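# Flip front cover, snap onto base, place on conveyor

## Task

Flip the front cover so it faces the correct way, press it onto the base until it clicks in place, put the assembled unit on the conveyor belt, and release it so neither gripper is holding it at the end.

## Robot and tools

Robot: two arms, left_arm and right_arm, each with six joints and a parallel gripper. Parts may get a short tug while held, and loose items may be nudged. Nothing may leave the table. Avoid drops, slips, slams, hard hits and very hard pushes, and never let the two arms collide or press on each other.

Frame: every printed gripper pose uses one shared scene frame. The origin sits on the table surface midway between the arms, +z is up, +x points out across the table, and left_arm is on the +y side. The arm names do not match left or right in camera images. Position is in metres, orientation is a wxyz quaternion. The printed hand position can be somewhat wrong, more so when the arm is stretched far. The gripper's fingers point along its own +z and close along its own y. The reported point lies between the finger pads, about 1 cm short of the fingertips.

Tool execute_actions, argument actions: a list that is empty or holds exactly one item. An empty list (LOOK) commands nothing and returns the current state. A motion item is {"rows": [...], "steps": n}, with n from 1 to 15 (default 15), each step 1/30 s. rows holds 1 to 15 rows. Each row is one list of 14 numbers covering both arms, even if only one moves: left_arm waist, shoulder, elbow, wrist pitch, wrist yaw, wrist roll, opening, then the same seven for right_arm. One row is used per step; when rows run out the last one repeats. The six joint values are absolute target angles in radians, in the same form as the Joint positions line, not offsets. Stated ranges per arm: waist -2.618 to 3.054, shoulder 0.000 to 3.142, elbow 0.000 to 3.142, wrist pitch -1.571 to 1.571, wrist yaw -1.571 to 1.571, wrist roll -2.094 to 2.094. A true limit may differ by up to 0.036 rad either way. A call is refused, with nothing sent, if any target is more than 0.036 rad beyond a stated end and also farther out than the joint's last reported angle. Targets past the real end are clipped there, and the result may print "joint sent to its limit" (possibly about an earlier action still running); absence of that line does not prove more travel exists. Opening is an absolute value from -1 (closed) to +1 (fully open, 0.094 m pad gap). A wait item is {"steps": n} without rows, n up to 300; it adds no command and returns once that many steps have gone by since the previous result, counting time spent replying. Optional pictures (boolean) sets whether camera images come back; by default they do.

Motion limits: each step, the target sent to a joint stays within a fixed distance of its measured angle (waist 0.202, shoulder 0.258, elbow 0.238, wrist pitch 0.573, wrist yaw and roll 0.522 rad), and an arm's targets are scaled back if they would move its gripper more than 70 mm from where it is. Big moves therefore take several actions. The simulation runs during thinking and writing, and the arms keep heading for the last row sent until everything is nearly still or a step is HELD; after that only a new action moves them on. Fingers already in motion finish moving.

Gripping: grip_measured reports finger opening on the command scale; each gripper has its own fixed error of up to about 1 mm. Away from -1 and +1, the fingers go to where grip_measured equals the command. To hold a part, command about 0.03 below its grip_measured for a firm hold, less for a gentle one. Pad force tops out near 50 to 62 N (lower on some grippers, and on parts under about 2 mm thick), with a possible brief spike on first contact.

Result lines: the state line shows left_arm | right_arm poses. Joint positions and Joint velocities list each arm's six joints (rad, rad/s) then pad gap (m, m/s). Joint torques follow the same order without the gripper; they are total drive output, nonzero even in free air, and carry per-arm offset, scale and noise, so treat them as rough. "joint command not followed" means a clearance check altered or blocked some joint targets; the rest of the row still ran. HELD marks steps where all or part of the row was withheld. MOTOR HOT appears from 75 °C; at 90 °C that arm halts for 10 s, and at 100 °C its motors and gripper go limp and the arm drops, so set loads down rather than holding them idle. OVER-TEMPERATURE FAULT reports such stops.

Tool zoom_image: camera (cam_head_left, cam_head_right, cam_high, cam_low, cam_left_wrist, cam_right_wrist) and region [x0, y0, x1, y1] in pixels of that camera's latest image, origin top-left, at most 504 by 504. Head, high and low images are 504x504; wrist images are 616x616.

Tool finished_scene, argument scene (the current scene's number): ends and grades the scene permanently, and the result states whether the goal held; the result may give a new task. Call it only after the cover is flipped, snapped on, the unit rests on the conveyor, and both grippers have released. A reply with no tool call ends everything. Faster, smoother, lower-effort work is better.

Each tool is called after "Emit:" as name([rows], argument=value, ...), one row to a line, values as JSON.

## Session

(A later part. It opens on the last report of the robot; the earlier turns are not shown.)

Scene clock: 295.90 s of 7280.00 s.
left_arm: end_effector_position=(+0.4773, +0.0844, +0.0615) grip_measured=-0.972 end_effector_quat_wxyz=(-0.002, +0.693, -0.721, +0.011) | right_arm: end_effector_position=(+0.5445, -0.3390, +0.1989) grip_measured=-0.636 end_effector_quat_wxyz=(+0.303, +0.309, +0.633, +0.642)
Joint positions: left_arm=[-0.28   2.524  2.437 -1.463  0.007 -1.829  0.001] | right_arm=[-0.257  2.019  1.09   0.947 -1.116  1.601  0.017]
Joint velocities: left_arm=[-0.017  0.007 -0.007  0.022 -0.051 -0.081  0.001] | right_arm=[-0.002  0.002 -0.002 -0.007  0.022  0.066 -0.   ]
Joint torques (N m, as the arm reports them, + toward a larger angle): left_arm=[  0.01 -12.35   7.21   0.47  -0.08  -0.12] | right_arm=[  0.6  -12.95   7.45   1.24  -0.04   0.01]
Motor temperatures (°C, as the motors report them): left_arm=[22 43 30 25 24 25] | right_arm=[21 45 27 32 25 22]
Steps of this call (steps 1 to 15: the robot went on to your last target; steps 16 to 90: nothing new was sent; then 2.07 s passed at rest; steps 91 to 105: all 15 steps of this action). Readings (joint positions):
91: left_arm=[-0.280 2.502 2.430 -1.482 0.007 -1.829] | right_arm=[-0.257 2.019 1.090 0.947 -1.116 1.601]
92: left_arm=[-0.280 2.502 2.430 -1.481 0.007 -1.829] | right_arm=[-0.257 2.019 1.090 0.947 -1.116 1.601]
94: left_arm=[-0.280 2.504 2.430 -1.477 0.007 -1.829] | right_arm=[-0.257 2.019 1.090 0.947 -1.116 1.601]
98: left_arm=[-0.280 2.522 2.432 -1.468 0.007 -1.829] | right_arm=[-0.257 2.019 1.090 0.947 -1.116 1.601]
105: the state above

Emit:
execute_actions([
  {"rows":[[-0.28,2.522,2.46,-1.47,0,-1.835,-0.9,-0.24,2.01,1.08,0.98,-1.12,1.6,-0.68],[-0.28,2.522,2.46,-1.47,0,-1.835,-0.8,-0.225,2.02,1.07,1.0,-1.12,1.6,-0.68],[-0.28,2.52,2.46,-1.47,0,-1.835,-0.7,-0.205,2.03,1.06,1.02,-1.12,1.6,-0.68],[-0.28,2.5,2.46,-1.49,0,-1.835,-0.7,-0.185,2.04,1.05,1.04,-1.12,1.6,-0.68],[-0.28,2.485,2.46,-1.5,0,-1.835,-0.7,-0.165,2.05,1.04,1.06,-1.12,1.6,-0.68],[-0.28,2.47,2.46,-1.51,0,-1.835,-0.7,-0.145,2.06,1.03,1.08,-1.12,1.6,-0.68],[-0.28,2.455,2.46,-1.52,0,-1.835,-0.7,-0.125,2.07,1.02,1.1,-1.12,1.6,-0.68],[-0.28,2.435,2.45,-1.53,0,-1.835,-0.7,-0.105,2.08,1.01,1.12,-1.12,1.6,-0.68],[-0.28,2.41,2.43,-1.53,0,-1.835,-0.7,-0.085,2.09,1.0,1.14,-1.12,1.6,-0.68],[-0.27,2.38,2.4,-1.53,0,-1.8,-0.7,-0.065,2.1,0.99,1.16,-1.12,1.6,-0.68],[-0.25,2.34,2.36,-1.53,0,-1.7,-0.7,-0.045,2.11,0.98,1.18,-1.12,1.6,-0.68],[-0.22,2.3,2.32,-1.53,0,-1.6,-0.7,-0.025,2.12,0.98,1.19,-1.12,1.6,-0.68],[-0.19,2.26,2.28,-1.53,0,-1.5,-0.7,-0.005,2.13,0.98,1.2,-1.12,1.6,-0.68],[-0.16,2.22,2.24,-1.53,0,-1.4,-0.7,0.015,2.14,0.98,1.21,-1.12,1.6,-0.68],[-0.13,2.18,2.2,-1.53,0,-1.3,-0.7,0.035,2.15,0.98,1.22,-1.12,1.6,-0.68]]},
], pictures=false)

Emit:
execute_actions([
  {"rows":[[-0.1,2.14,2.16,-1.53,0,-1.2,-0.7,0.06,2.16,0.98,1.23,-1.12,1.6,-0.68],[-0.07,2.1,2.12,-1.53,0,-1.1,-0.7,0.09,2.17,0.98,1.24,-1.12,1.6,-0.68],[-0.04,2.07,2.09,-1.53,0,-1.0,-0.7,0.12,2.18,0.98,1.25,-1.12,1.6,-0.68],[-0.01,2.05,2.07,-1.53,0,-0.9,-0.7,0.15,2.19,0.98,1.26,-1.12,1.6,-0.68],[0.02,2.04,2.06,-1.53,0,-0.8,-0.7,0.18,2.2,0.98,1.27,-1.12,1.6,-0.68],[0.05,2.04,2.06,-1.53,0,-0.7,-0.7,0.21,2.21,0.98,1.28,-1.12,1.6,-0.68],[0.08,2.04,2.06,-1.53,0,-0.6,-0.7,0.24,2.22,0.98,1.29,-1.12,1.6,-0.68],[0.11,2.04,2.06,-1.53,0,-0.5,-0.7,0.27,2.23,0.98,1.3,-1.12,1.6,-0.68],[0.14,2.04,2.06,-1.53,0,-0.4,-0.7,0.3,2.24,0.98,1.31,-1.11,1.6,-0.68],[0.17,2.04,2.06,-1.53,0,-0.3,-0.7,0.33,2.25,0.98,1.32,-1.11,1.6,-0.68],[0.19,2.04,2.06,-1.53,0,-0.2,-0.7,0.36,2.25,0.98,1.325,-1.11,1.6,-0.68],[0.2,2.04,2.06,-1.53,0,-0.1,-0.7,0.39,2.25,0.98,1.325,-1.11,1.6,-0.68],[0.2,2.04,2.06,-1.53,0,0,-0.7,0.42,2.25,0.98,1.325,-1.11,1.6,-0.68],[0.2,2.04,2.06,-1.53,0,0.1,-0.7,0.445,2.25,0.98,1.325,-1.11,1.6,-0.68],[0.2,2.04,2.06,-1.53,0,1.75,-0.7,0.463,2.25,0.98,1.325,-1.11,1.6,-0.68]]},
], pictures=false)

Emit:
execute_actions([
  {"steps":35},
])

Scene clock: 324.83 s of 7280.00 s.
left_arm: end_effector_position=(+0.4509, +0.1169, +0.1332) grip_measured=-0.702 end_effector_quat_wxyz=(+0.020, -0.625, +0.779, -0.037) | right_arm: end_effector_position=(+0.5296, -0.2081, +0.1352) grip_measured=-0.636 end_effector_quat_wxyz=(+0.199, +0.246, +0.669, +0.672)
Joint positions: left_arm=[-0.227  2.27   2.271 -1.489  0.012 -1.596  0.014] | right_arm=[-0.002  2.14   0.983  1.119 -1.114  1.601  0.017]
Joint velocities: left_arm=[ 0.72  -1.282 -1.067 -0.022  0.022  1.912  0.   ] | right_arm=[ 0.53   0.32  -0.022  0.344 -0.037 -0.007 -0.   ]
Joint torques (N m, as the arm reports them, + toward a larger angle): left_arm=[  4.15 -11.72   5.25   0.28  -0.19  -0.12] | right_arm=[  0.38 -12.09   6.21   1.64  -0.08   0.01]
Motor temperatures (°C, as the motors report them): left_arm=[22 43 30 25 24 25] | right_arm=[21 46 27 32 25 22]
Steps of this call (steps 1 to 15: the robot went on to your last target; steps 16 to 90: nothing new was sent; then 25.43 s passed at rest; steps 91 to 105: all 15 steps of this action). Readings (joint positions):
91: left_arm=[-0.280 2.524 2.437 -1.463 0.007 -1.829] | right_arm=[-0.257 2.019 1.090 0.947 -1.116 1.601]
92: left_arm=[-0.280 2.524 2.437 -1.463 0.007 -1.829] | right_arm=[-0.254 2.019 1.088 0.950 -1.115 1.601]
94: left_arm=[-0.280 2.524 2.437 -1.463 0.007 -1.829] | right_arm=[-0.238 2.021 1.076 0.968 -1.114 1.601]
98: left_arm=[-0.280 2.504 2.437 -1.476 0.007 -1.829] | right_arm=[-0.157 2.053 1.041 1.029 -1.113 1.601]
105: the state above

Scene clock: 325.33 s of 7280.00 s.
left_arm: end_effector_position=(+0.4052, +0.3067, +0.1738) grip_measured=-0.702 end_effector_quat_wxyz=(+0.044, -0.208, +0.977, -0.001) | right_arm: end_effector_position=(+0.4570, -0.0142, +0.1047) grip_measured=-0.636 end_effector_quat_wxyz=(+0.062, +0.091, +0.703, +0.702)
Joint positions: left_arm=[ 0.212  2.038  2.067 -1.512  0.002 -0.223  0.014] | right_arm=[ 0.423  2.255  0.983  1.26  -1.114  1.601  0.017]
Joint velocities: left_arm=[ 0.149  0.007  0.002  0.051 -0.051  2.777 -0.001] | right_arm=[ 0.774 -0.007  0.002  0.066 -0.007 -0.007  0.001]
Joint torques (N m, as the arm reports them, + toward a larger angle): left_arm=[-1.82 -8.99  5.07  0.56  0.01 -0.06] | right_arm=[ -0.51 -12.13   5.47   1.64   0.03   0.01]
Motor temperatures (°C, as the motors report them): left_arm=[22 43 30 25 24 25] | right_arm=[21 46 27 32 25 22]
Steps of this call (steps 1 to 15: all 15 steps of this action). Readings (joint positions):
1: left_arm=[-0.197 2.226 2.234 -1.490 0.013 -1.522] | right_arm=[0.018 2.150 0.983 1.129 -1.114 1.601]
2: left_arm=[-0.161 2.182 2.197 -1.491 0.013 -1.443] | right_arm=[0.038 2.159 0.983 1.141 -1.114 1.601]
4: left_arm=[-0.078 2.104 2.131 -1.496 0.012 -1.273] | right_arm=[0.085 2.176 0.983 1.166 -1.114 1.601]
8: left_arm=[0.072 2.039 2.086 -1.511 0.007 -0.905] | right_arm=[0.207 2.210 0.983 1.216 -1.114 1.601]
15: the state above

Scene clock: 326.50 s of 7280.00 s.
left_arm: end_effector_position=(+0.4055, +0.3052, +0.1738) grip_measured=-0.702 end_effector_quat_wxyz=(+0.025, +0.698, +0.715, +0.036) | right_arm: end_effector_position=(+0.4433, +0.0051, +0.1084) grip_measured=-0.636 end_effector_quat_wxyz=(+0.052, +0.065, +0.702, +0.707)
Joint positions: left_arm=[ 0.208  2.038  2.067 -1.512  0.001  1.739  0.014] | right_arm=[ 0.47   2.255  0.983  1.285 -1.117  1.601  0.017]
Joint velocities: left_arm=[ 0.022 -0.022 -0.012  0.022 -0.037  0.051  0.001] | right_arm=[ 0.002 -0.012 -0.012 -0.051 -0.037 -0.007 -0.001]
Joint torques (N m, as the arm reports them, + toward a larger angle): left_arm=[-0.6  -8.96  5.    0.55 -0.03 -0.05] | right_arm=[ -0.6  -12.15   5.49   1.51   0.06   0.01]
Motor temperatures (°C, as the motors report them): left_arm=[22 42 30 25 24 25] | right_arm=[21 46 27 33 25 22]
Steps of this call (steps 1 to 35: the robot went on to your last target). Readings (joint positions):
1: left_arm=[0.214 2.038 2.067 -1.512 0.001 -0.124] | right_arm=[0.446 2.255 0.983 1.264 -1.114 1.601]
2: left_arm=[0.214 2.038 2.067 -1.512 0.001 -0.025] | right_arm=[0.464 2.255 0.983 1.269 -1.115 1.601]
4: left_arm=[0.210 2.038 2.067 -1.512 0.001 0.173] | right_arm=[0.480 2.255 0.983 1.276 -1.118 1.601]
8: left_arm=[0.208 2.038 2.067 -1.512 0.001 0.570] | right_arm=[0.473 2.255 0.983 1.282 -1.118 1.601]
35: the state above

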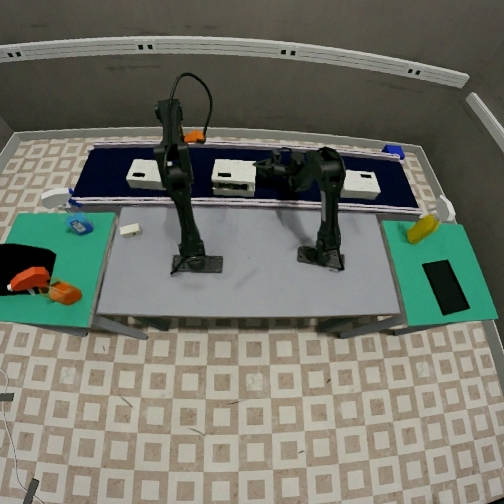

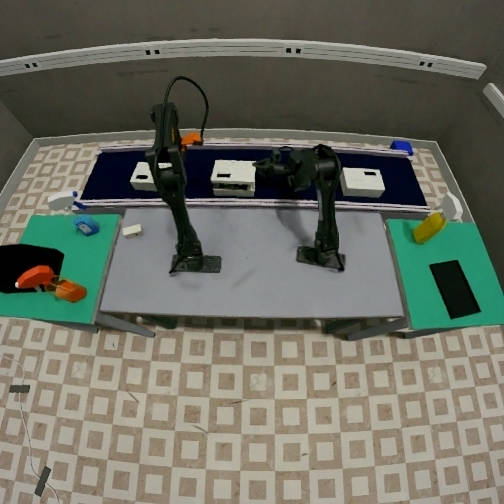

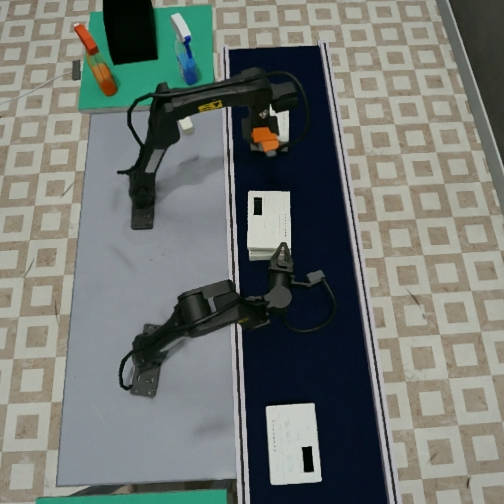

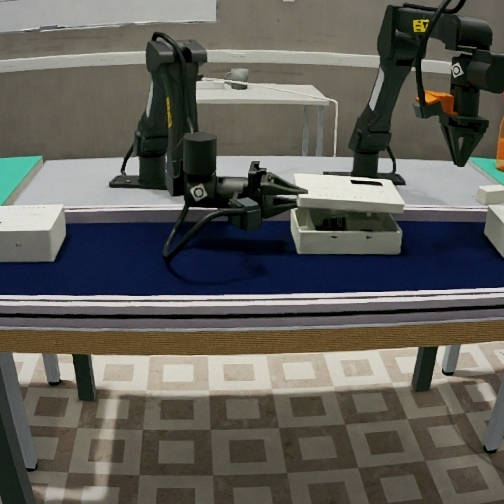

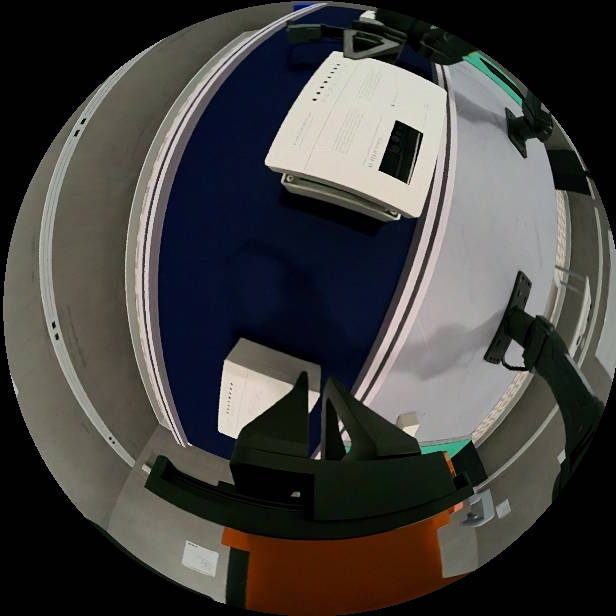

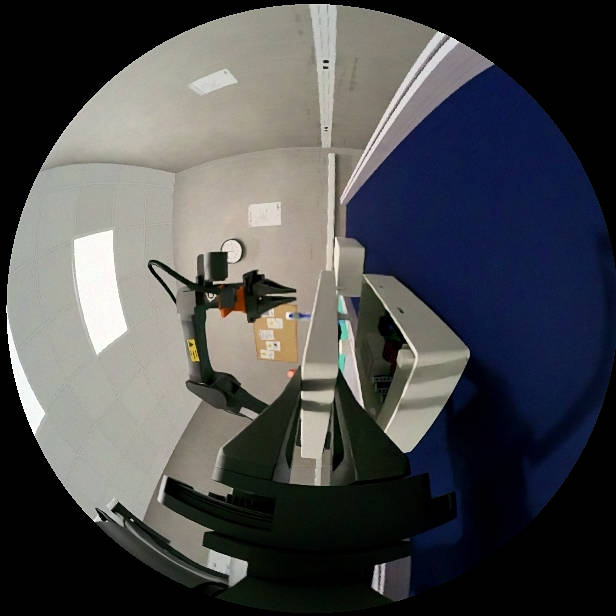

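Emit:
execute_actions([
  {"rows":[[0.2,2.04,2.06,-1.53,0,1.75,-0.7,0.463,2.26,1.0,1.345,-1.11,1.605,-0.68],[0.2,2.04,2.06,-1.53,0,1.75,-0.7,0.463,2.27,1.005,1.36,-1.11,1.61,-0.68],[0.2,2.04,2.06,-1.53,0,1.75,-0.7,0.463,2.28,1.008,1.375,-1.11,1.615,-0.68],[0.2,2.04,2.06,-1.53,0,1.75,-0.7,0.463,2.29,1.01,1.39,-1.11,1.62,-0.68],[0.2,2.04,2.06,-1.53,0,1.75,-0.7,0.463,2.3,1.012,1.405,-1.11,1.625,-0.68],[0.2,2.04,2.06,-1.53,0,1.75,-0.7,0.463,2.31,1.014,1.42,-1.11,1.63,-0.68],[0.2,2.04,2.06,-1.53,0,1.75,-0.7,0.463,2.32,1.016,1.435,-1.11,1.635,-0.68],[0.2,2.04,2.06,-1.53,0,1.75,-0.7,0.463,2.33,1.018,1.45,-1.11,1.64,-0.68],[0.2,2.04,2.06,-1.53,0,1.75,-0.7,0.463,2.34,1.02,1.465,-1.11,1.645,-0.68],[0.2,2.04,2.06,-1.53,0,1.75,-0.7,0.463,2.35,1.022,1.47,-1.11,1.645,-0.68]]},
], pictures=false)

Emit:
execute_actions([
  {"steps":12},
])

Emit:
zoom_image(camera="cam_low", region=[270, 165, 420, 265])

Emit:
zoom_image(camera="cam_left_wrist", region=[250, 40, 470, 250])

Emit:
zoom_image(camera="cam_high", region=[225, 180, 315, 280])

Scene clock: 337.37 s of 7280.00 s.
left_arm: end_effector_position=(+0.4055, +0.3052, +0.1738) grip_measured=-0.702 end_effector_quat_wxyz=(+0.025, +0.700, +0.713, +0.036) | right_arm: end_effector_position=(+0.4428, +0.0050, +0.0848) grip_measured=-0.636 end_effector_quat_wxyz=(+0.048, +0.068, +0.697, +0.712)
Joint positions: left_arm=[ 0.208  2.038  2.067 -1.512  0.001  1.744  0.014] | right_arm=[ 0.47   2.355  0.993  1.406 -1.117  1.641  0.017]
Joint velocities: left_arm=[ 0.007  0.007  0.002  0.007  0.037 -0.066 -0.001] | right_arm=[ 0.012 -0.027 -0.012  0.066  0.007  0.11  -0.   ]
Joint torques (N m, as the arm reports them, + toward a larger angle): left_arm=[-0.6  -8.96  5.02  0.55 -0.03  0.02] | right_arm=[ -0.63 -12.29   8.06   1.6    0.06   0.01]
Motor temperatures (°C, as the motors report them): left_arm=[22 40 29 25 24 25] | right_arm=[21 46 27 33 25 22]
Steps of this call (steps 1 to 30: the robot went on to your last target; steps 31 to 90: nothing new was sent; then 7.37 s passed at rest; steps 91 to 105: all 15 steps of this action). Readings (joint positions):
91: left_arm=[0.208 2.038 2.067 -1.512 0.001 1.744] | right_arm=[0.470 2.255 0.983 1.287 -1.117 1.602]
92: left_arm=[0.208 2.038 2.067 -1.512 0.001 1.744] | right_arm=[0.470 2.257 0.983 1.293 -1.117 1.603]
94: left_arm=[0.208 2.038 2.067 -1.512 0.001 1.744] | right_arm=[0.470 2.266 0.983 1.315 -1.117 1.608]
98: left_arm=[0.208 2.038 2.067 -1.512 0.001 1.744] | right_arm=[0.470 2.308 0.986 1.363 -1.117 1.622]
105: the state above

Scene clock: 337.77 s of 7280.00 s.
left_arm: end_effector_position=(+0.4055, +0.3052, +0.1738) grip_measured=-0.702 end_effector_quat_wxyz=(+0.025, +0.700, +0.713, +0.036) | right_arm: end_effector_position=(+0.4427, +0.0050, +0.0882) grip_measured=-0.636 end_effector_quat_wxyz=(+0.054, +0.062, +0.694, +0.715)
Joint positions: left_arm=[ 0.208  2.038  2.067 -1.512  0.001  1.744  0.014] | right_arm=[ 0.47   2.355  0.993  1.429 -1.117  1.645  0.017]
Joint velocities: left_arm=[-0.012 -0.002 -0.002  0.051  0.007 -0.081 -0.   ] | right_arm=[ 0.017  0.017 -0.002 -0.037  0.022 -0.051  0.   ]
Joint torques (N m, as the arm reports them, + toward a larger angle): left_arm=[-0.61 -8.96  4.99  0.55 -0.03  0.02] | right_arm=[ -0.61 -12.34   8.03   1.49   0.09   0.05]
Motor temperatures (°C, as the motors report them): left_arm=[22 40 29 25 24 25] | right_arm=[21 46 27 33 25 22]
Steps of this call (steps 1 to 12: the robot went on to your last target). Readings (joint positions):
1: left_arm=[0.208 2.038 2.067 -1.512 0.001 1.744] | right_arm=[0.470 2.355 0.993 1.410 -1.117 1.642]
2: left_arm=[0.208 2.038 2.067 -1.512 0.001 1.744] | right_arm=[0.470 2.355 0.993 1.415 -1.117 1.642]
4: left_arm=[0.208 2.038 2.067 -1.512 0.001 1.744] | right_arm=[0.470 2.355 0.993 1.421 -1.117 1.643]
8: left_arm=[0.208 2.038 2.067 -1.512 0.001 1.744] | right_arm=[0.470 2.355 0.993 1.427 -1.117 1.644]
12: the state above

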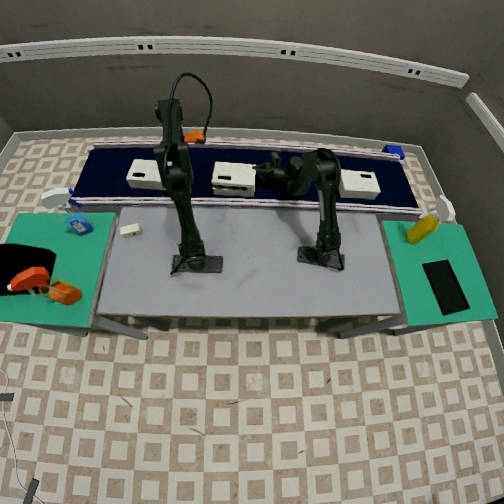

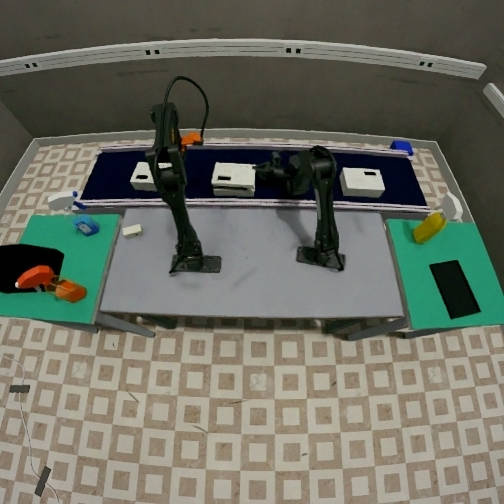

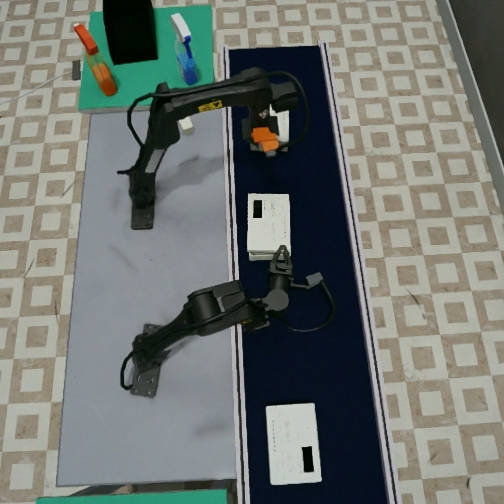

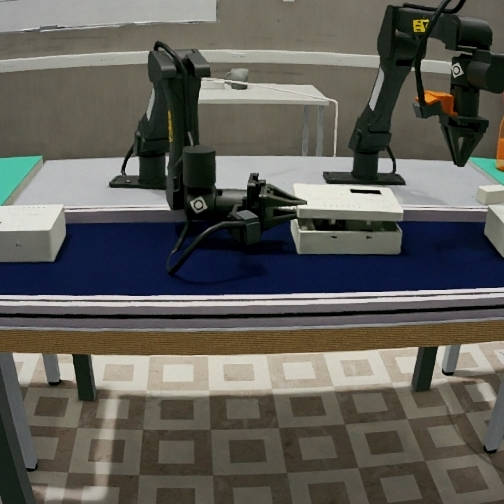

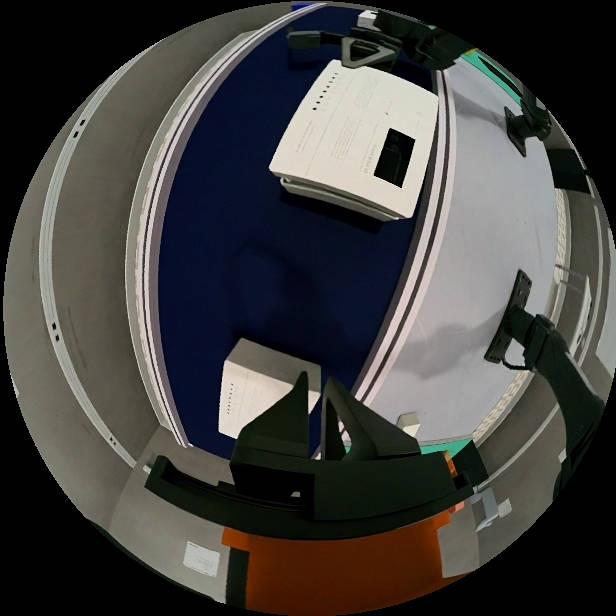

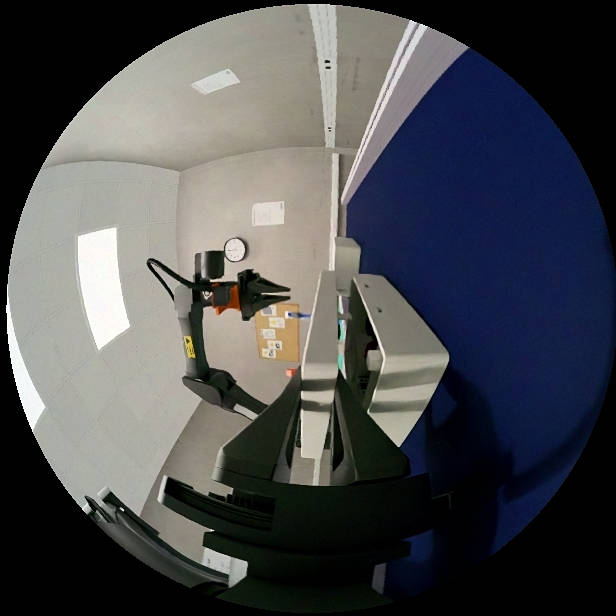

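Region (270, 165, 420, 265) of cam_low's 504x504 image, scaled by 3.360, with more detail than that image has.

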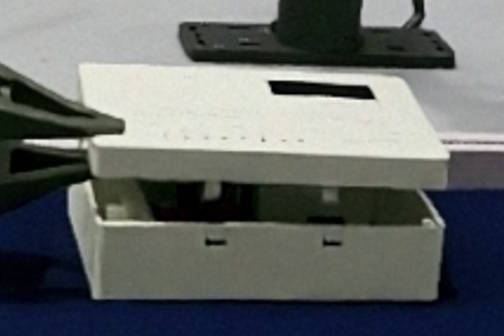

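Region (250, 40, 470, 250) of cam_left_wrist's 616x616 image, scaled by 2.291, with more detail than that image has; it fills the top 481 rows of this view, and the rest is white.

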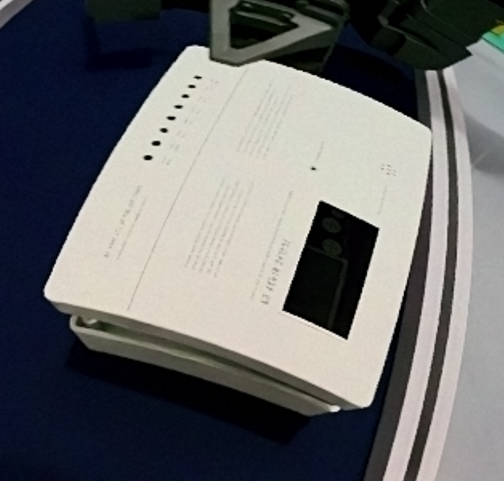

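Region (225, 180, 315, 280) of cam_high's 504x504 image, scaled by 5.040, with more detail than that image has; it fills the left 454 columns of this view, and the rest is white.

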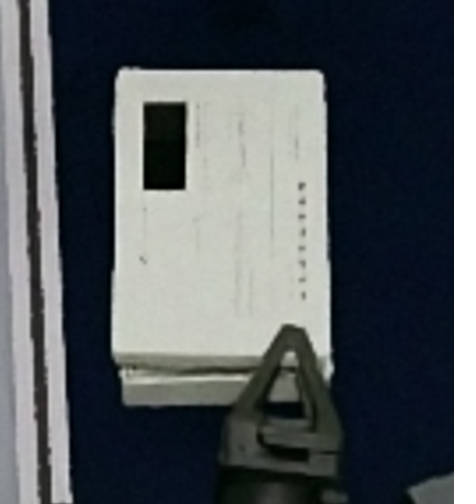

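Emit:
execute_actions([
  {"rows":[[0.2,2.04,2.06,-1.53,0,1.75,-0.7,0.46,2.36,1.032,1.465,-1.135,1.65,-0.68],[0.2,2.04,2.06,-1.53,0,1.75,-0.7,0.457,2.366,1.042,1.465,-1.145,1.65,-0.68],[0.2,2.04,2.06,-1.53,0,1.75,-0.7,0.454,2.372,1.052,1.465,-1.155,1.65,-0.68],[0.2,2.04,2.06,-1.53,0,1.75,-0.7,0.451,2.378,1.062,1.465,-1.165,1.65,-0.68],[0.2,2.04,2.06,-1.53,0,1.75,-0.7,0.449,2.385,1.072,1.465,-1.175,1.65,-0.68],[0.2,2.04,2.06,-1.53,0,1.75,-0.7,0.449,2.392,1.074,1.465,-1.175,1.65,-0.68],[0.2,2.04,2.06,-1.53,0,1.75,-0.7,0.449,2.398,1.074,1.465,-1.175,1.65,-0.68]]},
])

Emit:
zoom_image(camera="cam_low", region=[270, 165, 420, 265])

Emit:
zoom_image(camera="cam_left_wrist", region=[250, 40, 470, 250])

Emit:
zoom_image(camera="cam_high", region=[225, 180, 315, 280])

Emit:
zoom_image(camera="cam_head_left", region=[200, 150, 270, 205])

Scene clock: 353.33 s of 7280.00 s.
left_arm: end_effector_position=(+0.4055, +0.3052, +0.1738) grip_measured=-0.702 end_effector_quat_wxyz=(+0.025, +0.700, +0.713, +0.036) | right_arm: end_effector_position=(+0.4489, +0.0034, +0.0832) grip_measured=-0.636 end_effector_quat_wxyz=(+0.046, +0.047, +0.694, +0.717)
Joint positions: left_arm=[ 0.208  2.038  2.067 -1.512  0.001  1.744  0.014] | right_arm=[ 0.456  2.398  1.05   1.431 -1.164  1.65   0.017]
Joint velocities: left_arm=[ 0.002 -0.002 -0.022 -0.037  0.037 -0.022  0.001] | right_arm=[-0.007  0.007 -0.007  0.051 -0.037 -0.022 -0.   ]
Joint torques (N m, as the arm reports them, + toward a larger angle): left_arm=[-0.6  -8.96  5.01  0.55 -0.03  0.03] | right_arm=[ -0.56 -12.29   7.59   1.39  -0.02   0.02]
Motor temperatures (°C, as the motors report them): left_arm=[22 39 29 25 24 25] | right_arm=[21 46 28 34 25 22]
Steps of this call (steps 1 to 30: the robot went on to your last target; steps 31 to 90: nothing new was sent; then 12.07 s passed at rest; steps 91 to 105: all 15 steps of this action). Readings (joint positions):
91: left_arm=[0.208 2.038 2.067 -1.512 0.001 1.744] | right_arm=[0.470 2.355 0.995 1.430 -1.119 1.646]
92: left_arm=[0.208 2.038 2.067 -1.512 0.001 1.744] | right_arm=[0.470 2.357 1.000 1.430 -1.123 1.647]
94: left_arm=[0.208 2.038 2.067 -1.512 0.001 1.744] | right_arm=[0.467 2.366 1.018 1.430 -1.135 1.648]
98: left_arm=[0.208 2.038 2.067 -1.512 0.001 1.744] | right_arm=[0.458 2.386 1.049 1.431 -1.152 1.649]
105: the state above

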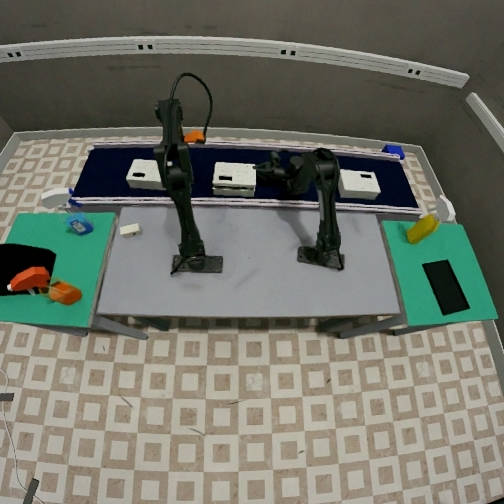

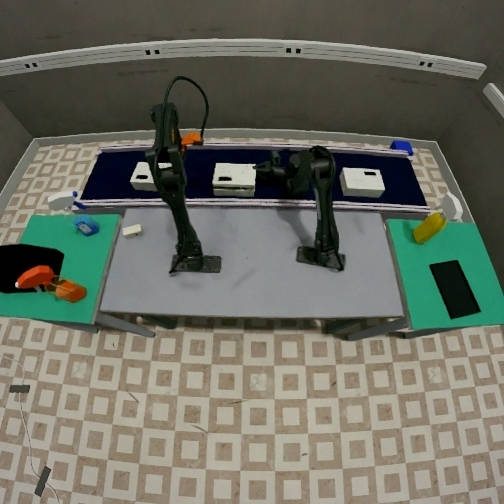

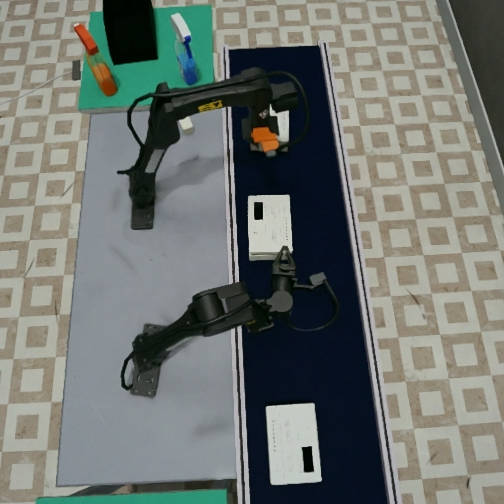

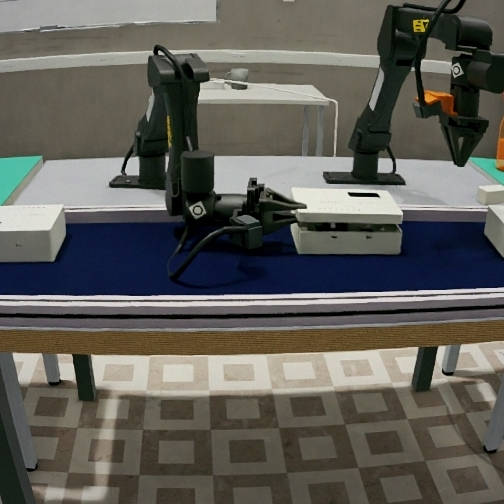

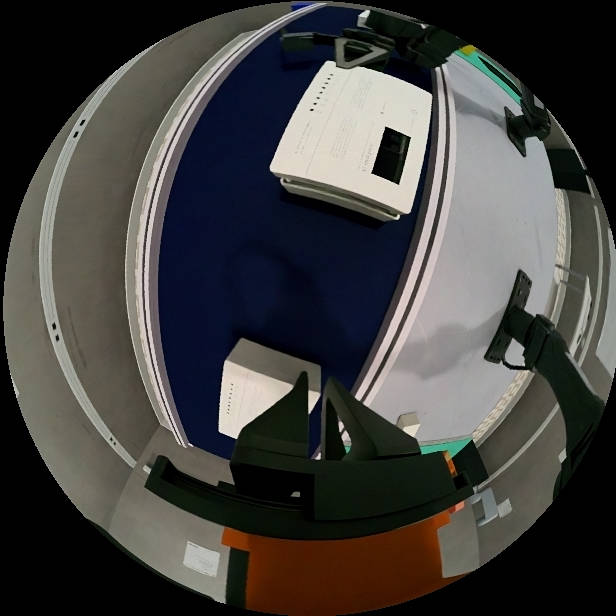

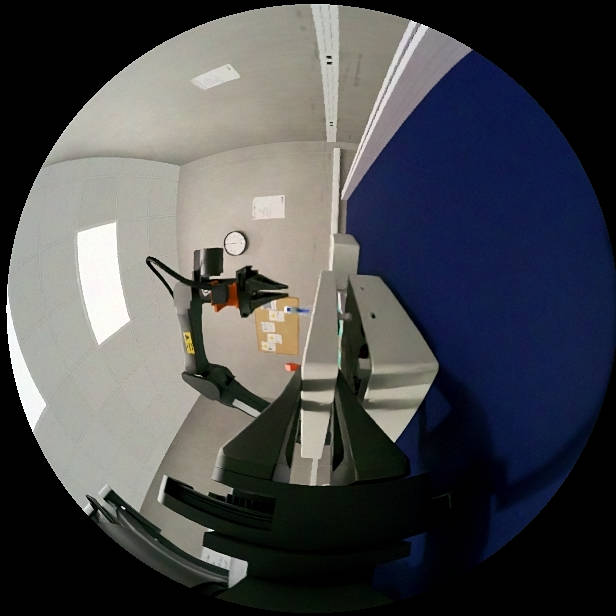

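Region (270, 165, 420, 265) of cam_low's 504x504 image, scaled by 3.360, with more detail than that image has.

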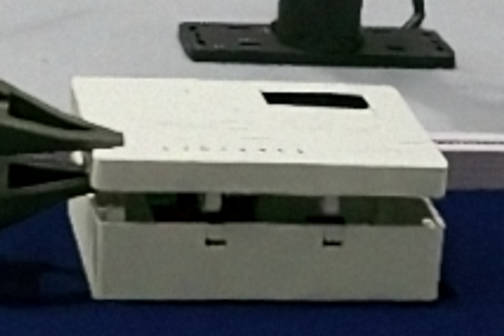

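Region (250, 40, 470, 250) of cam_left_wrist's 616x616 image, scaled by 2.291, with more detail than that image has; it fills the top 481 rows of this view, and the rest is white.

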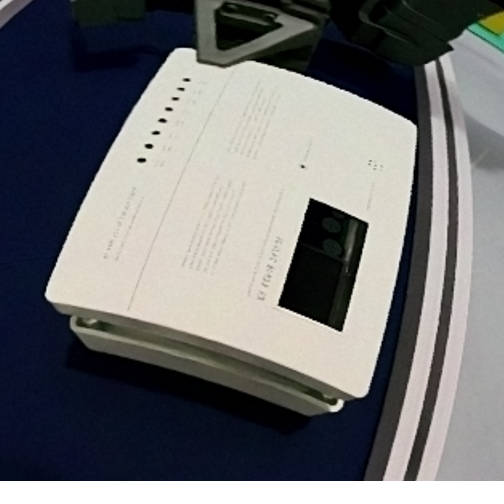

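Region (225, 180, 315, 280) of cam_high's 504x504 image, scaled by 5.040, with more detail than that image has; it fills the left 454 columns of this view, and the rest is white.

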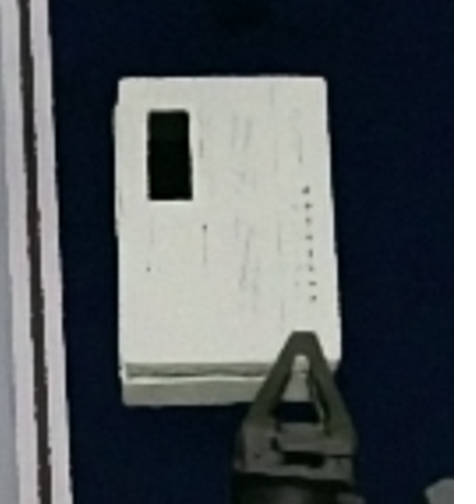

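Region (200, 150, 270, 205) of cam_head_left's 504x504 image, scaled by 7.200, with more detail than that image has; it fills the top 396 rows of this view, and the rest is white.

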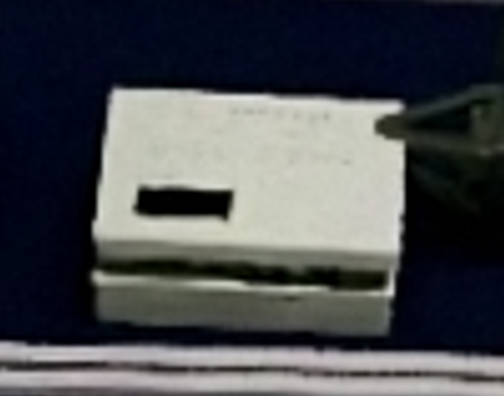

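Emit:
execute_actions([
  {"rows":[[0.2,2.04,2.06,-1.53,0,1.75,-0.7,0.46,2.398,1.074,1.465,-1.175,1.65,-0.68],[0.2,2.04,2.06,-1.53,0,1.75,-0.7,0.468,2.398,1.074,1.465,-1.175,1.65,-0.68],[0.2,2.04,2.06,-1.53,0,1.75,-0.7,0.468,2.398,1.074,1.465,-1.175,1.65,-0.68],[0.2,2.04,2.06,-1.53,0,1.75,-0.7,0.468,2.402,1.074,1.465,-1.175,1.65,-0.68],[0.2,2.04,2.06,-1.53,0,1.75,-0.7,0.468,2.407,1.074,1.465,-1.175,1.64,-0.68],[0.2,2.04,2.06,-1.53,0,1.75,-0.7,0.468,2.413,1.074,1.465,-1.175,1.635,-0.68]]},
])

Emit:
zoom_image(camera="cam_low", region=[270, 165, 420, 265])

Emit:
zoom_image(camera="cam_right_wrist", region=[290, 250, 450, 410])

Emit:
zoom_image(camera="cam_high", region=[225, 180, 315, 280])

Emit:
zoom_image(camera="cam_head_left", region=[200, 150, 270, 205])

Scene clock: 366.63 s of 7280.00 s.
left_arm: end_effector_position=(+0.4055, +0.3052, +0.1738) grip_measured=-0.702 end_effector_quat_wxyz=(+0.025, +0.700, +0.713, +0.036) | right_arm: end_effector_position=(+0.4478, +0.0033, +0.0771) grip_measured=-0.636 end_effector_quat_wxyz=(+0.042, +0.049, +0.696, +0.716)
Joint positions: left_arm=[ 0.208  2.038  2.067 -1.512  0.001  1.744  0.014] | right_arm=[ 0.456  2.413  1.05   1.433 -1.168  1.647  0.017]
Joint velocities: left_arm=[ 0.027 -0.002  0.007  0.007 -0.007  0.022 -0.001] | right_arm=[ 0.007 -0.007 -0.002 -0.007  0.007 -0.007 -0.001]
Joint torques (N m, as the arm reports them, + toward a larger angle): left_arm=[-0.6  -8.97  5.01  0.55 -0.03  0.03] | right_arm=[  1.03 -12.24   7.45   1.39  -0.04  -0.12]
Motor temperatures (°C, as the motors report them): left_arm=[22 38 29 25 24 25] | right_arm=[21 46 28 34 25 22]
Steps of this call (steps 1 to 15: the robot went on to your last target; steps 16 to 90: nothing new was sent; then 9.80 s passed at rest; steps 91 to 105: all 15 steps of this action). Readings (joint positions):
91: left_arm=[0.208 2.038 2.067 -1.512 0.001 1.744] | right_arm=[0.456 2.398 1.050 1.431 -1.167 1.650]
92: left_arm=[0.208 2.038 2.067 -1.512 0.001 1.744] | right_arm=[0.456 2.398 1.050 1.431 -1.167 1.650]
94: left_arm=[0.208 2.038 2.067 -1.512 0.001 1.744] | right_arm=[0.456 2.398 1.050 1.431 -1.167 1.650]
98: left_arm=[0.208 2.038 2.067 -1.512 0.001 1.744] | right_arm=[0.456 2.404 1.050 1.433 -1.168 1.648]
105: the state above

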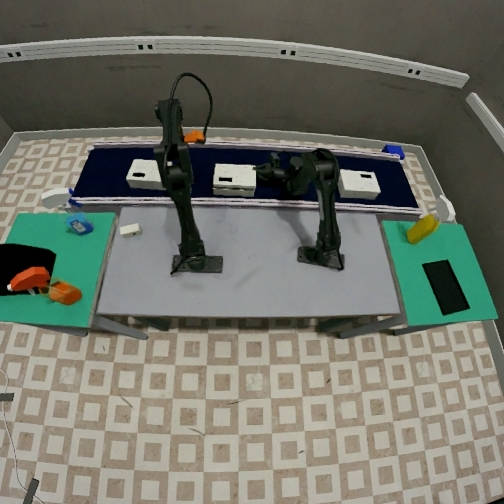

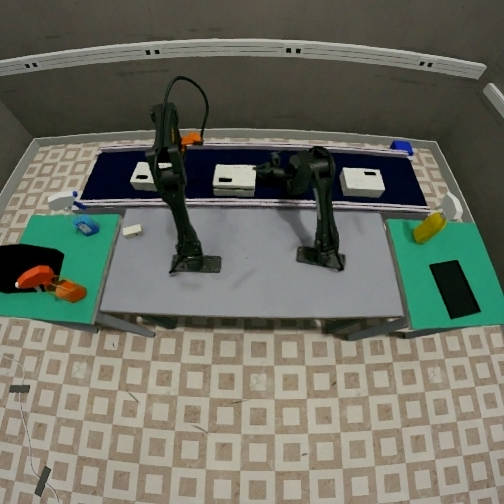

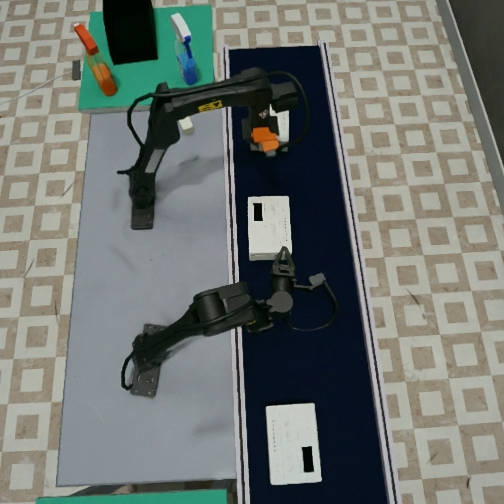

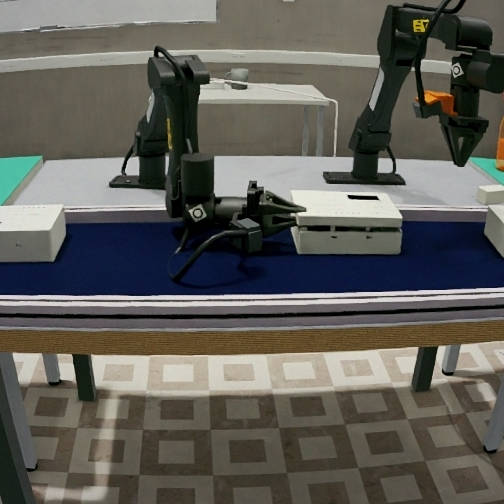

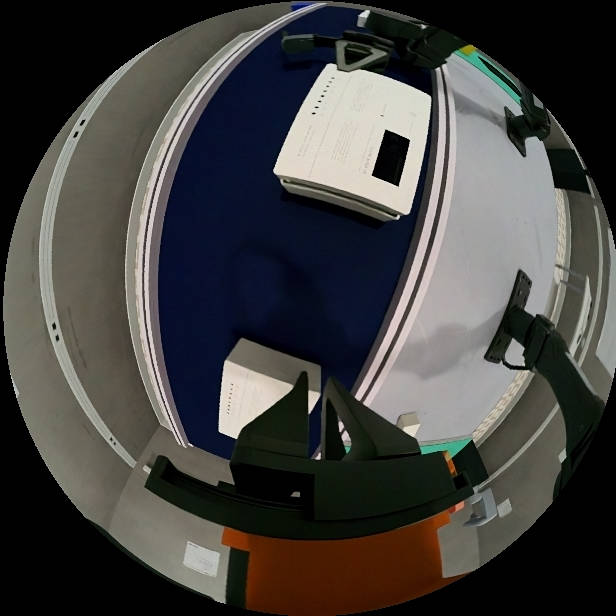

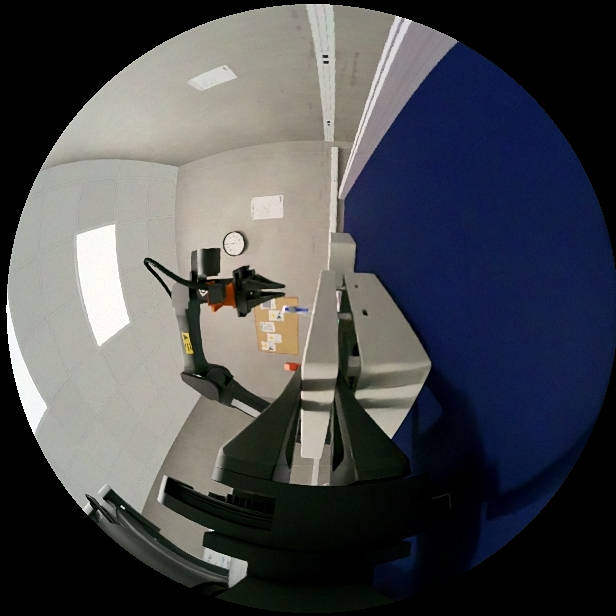

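Region (270, 165, 420, 265) of cam_low's 504x504 image, scaled by 3.360, with more detail than that image has.

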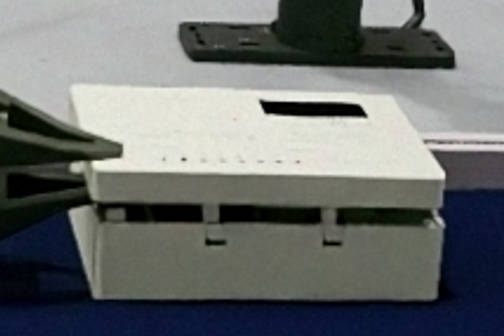

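Region (290, 250, 450, 410) of cam_right_wrist's 616x616 image, scaled by 3.150, with more detail than that image has.

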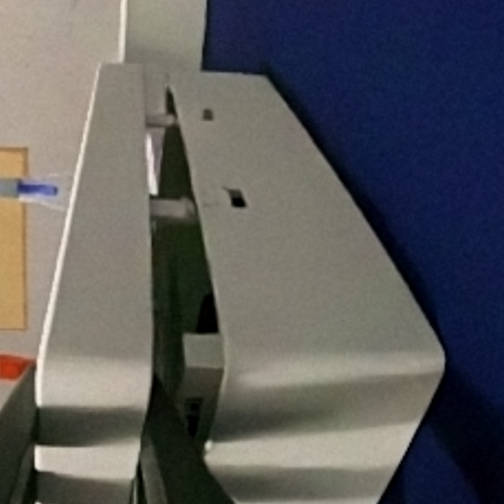

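Region (225, 180, 315, 280) of cam_high's 504x504 image, scaled by 5.040, with more detail than that image has; it fills the left 454 columns of this view, and the rest is white.

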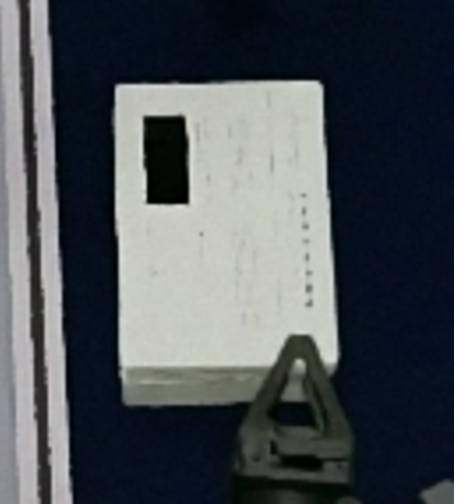

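Region (200, 150, 270, 205) of cam_head_left's 504x504 image, scaled by 7.200, with more detail than that image has; it fills the top 396 rows of this view, and the rest is white.

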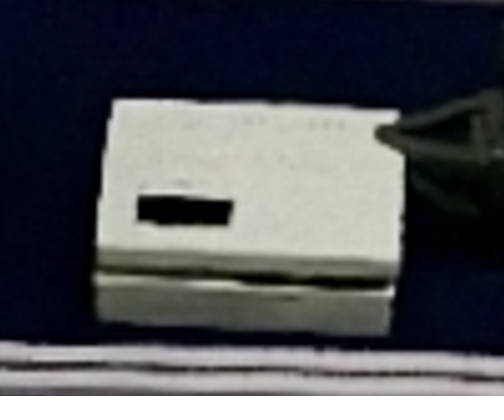

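Emit:
execute_actions([
  {"rows":[[0.2,2.04,2.06,-1.53,0,1.75,-0.7,0.472,2.413,1.074,1.465,-1.172,1.635,-0.68],[0.2,2.04,2.06,-1.53,0,1.75,-0.7,0.477,2.413,1.074,1.465,-1.168,1.635,-0.68]],"steps":10},
])

Emit:
zoom_image(camera="cam_low", region=[240,150,440,280])

Scene clock: 385.47 s of 7280.00 s.
left_arm: end_effector_position=(+0.4055, +0.3052, +0.1738) grip_measured=-0.702 end_effector_quat_wxyz=(+0.025, +0.700, +0.713, +0.036) | right_arm: end_effector_position=(+0.4440, +0.0087, +0.0771) grip_measured=-0.636 end_effector_quat_wxyz=(+0.037, +0.044, +0.696, +0.716)
Joint positions: left_arm=[ 0.208  2.038  2.067 -1.512  0.001  1.744  0.014] | right_arm=[ 0.469  2.413  1.05   1.433 -1.168  1.647  0.017]
Joint velocities: left_arm=[-0.007 -0.007  0.007  0.037 -0.037 -0.022 -0.   ] | right_arm=[-0.007 -0.017 -0.002 -0.022  0.022 -0.051 -0.001]
Joint torques (N m, as the arm reports them, + toward a larger angle): left_arm=[-0.61 -8.98  5.01  0.55 -0.03  0.03] | right_arm=[  0.59 -12.27   7.45   1.4    0.02  -0.09]
Motor temperatures (°C, as the motors report them): left_arm=[22 39 29 25 24 25] | right_arm=[21 47 28 34 25 22]
Steps of this call (steps 1 to 15: the robot went on to your last target; steps 16 to 90: nothing new was sent; then 15.50 s passed at rest; steps 91 to 100: all 10 steps of this action). Readings (joint positions):
91: left_arm=[0.208 2.038 2.067 -1.512 0.001 1.744] | right_arm=[0.456 2.413 1.050 1.433 -1.168 1.647]
92: left_arm=[0.208 2.038 2.067 -1.512 0.001 1.744] | right_arm=[0.457 2.413 1.050 1.433 -1.168 1.647]
94: left_arm=[0.208 2.038 2.067 -1.512 0.001 1.744] | right_arm=[0.463 2.413 1.050 1.433 -1.168 1.647]
98: left_arm=[0.208 2.038 2.067 -1.512 0.001 1.744] | right_arm=[0.469 2.413 1.050 1.433 -1.168 1.647]
100: the state above

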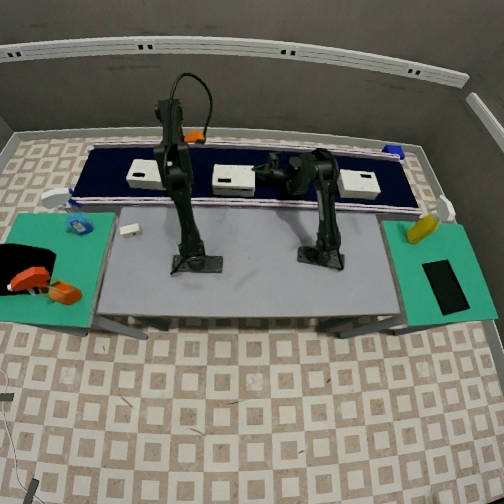

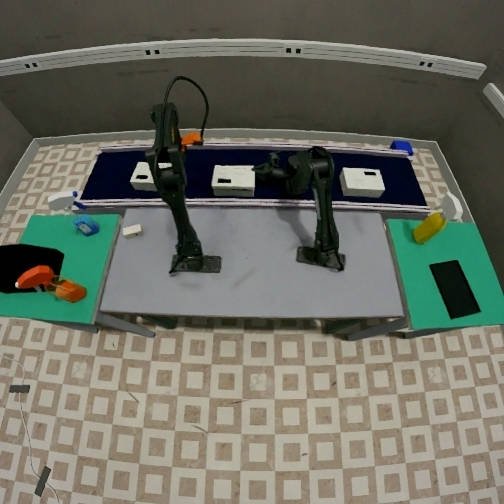

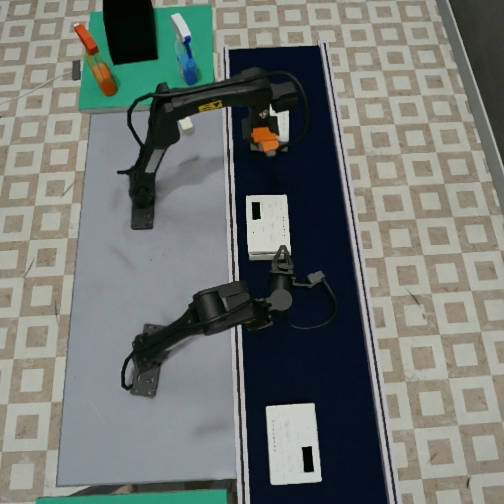

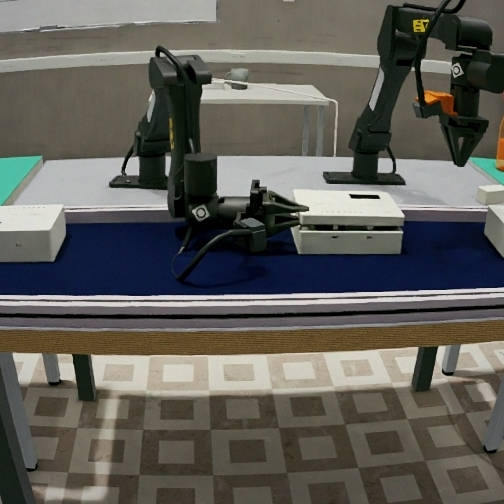

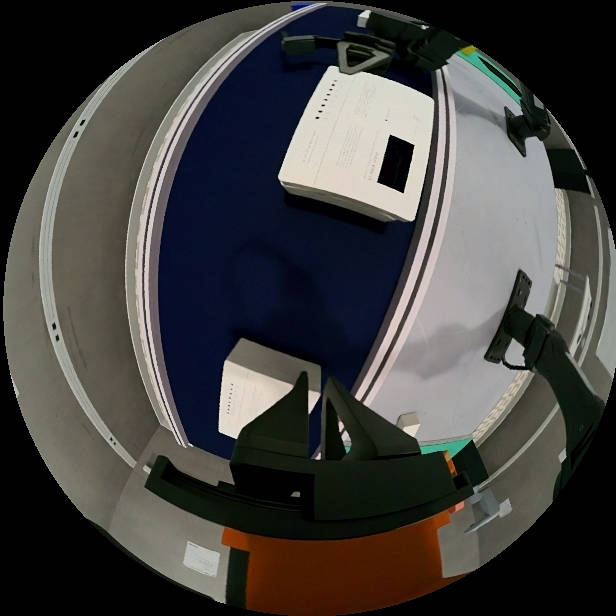

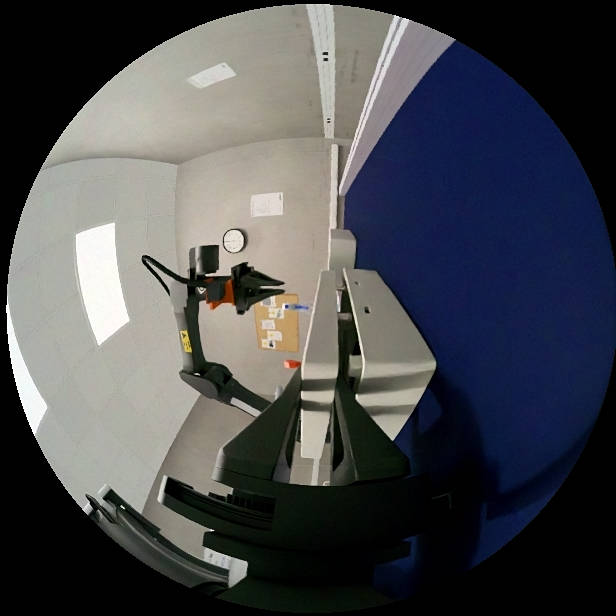

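Region (240, 150, 440, 280) of cam_low's 504x504 image, scaled by 2.520, with more detail than that image has; it fills the top 328 rows of this view, and the rest is white.

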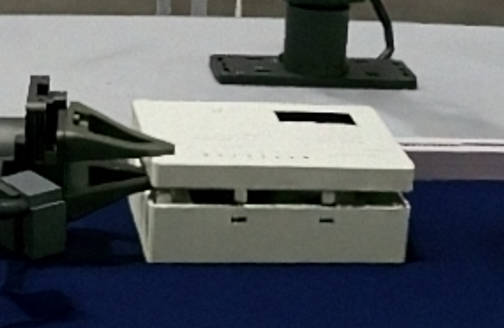

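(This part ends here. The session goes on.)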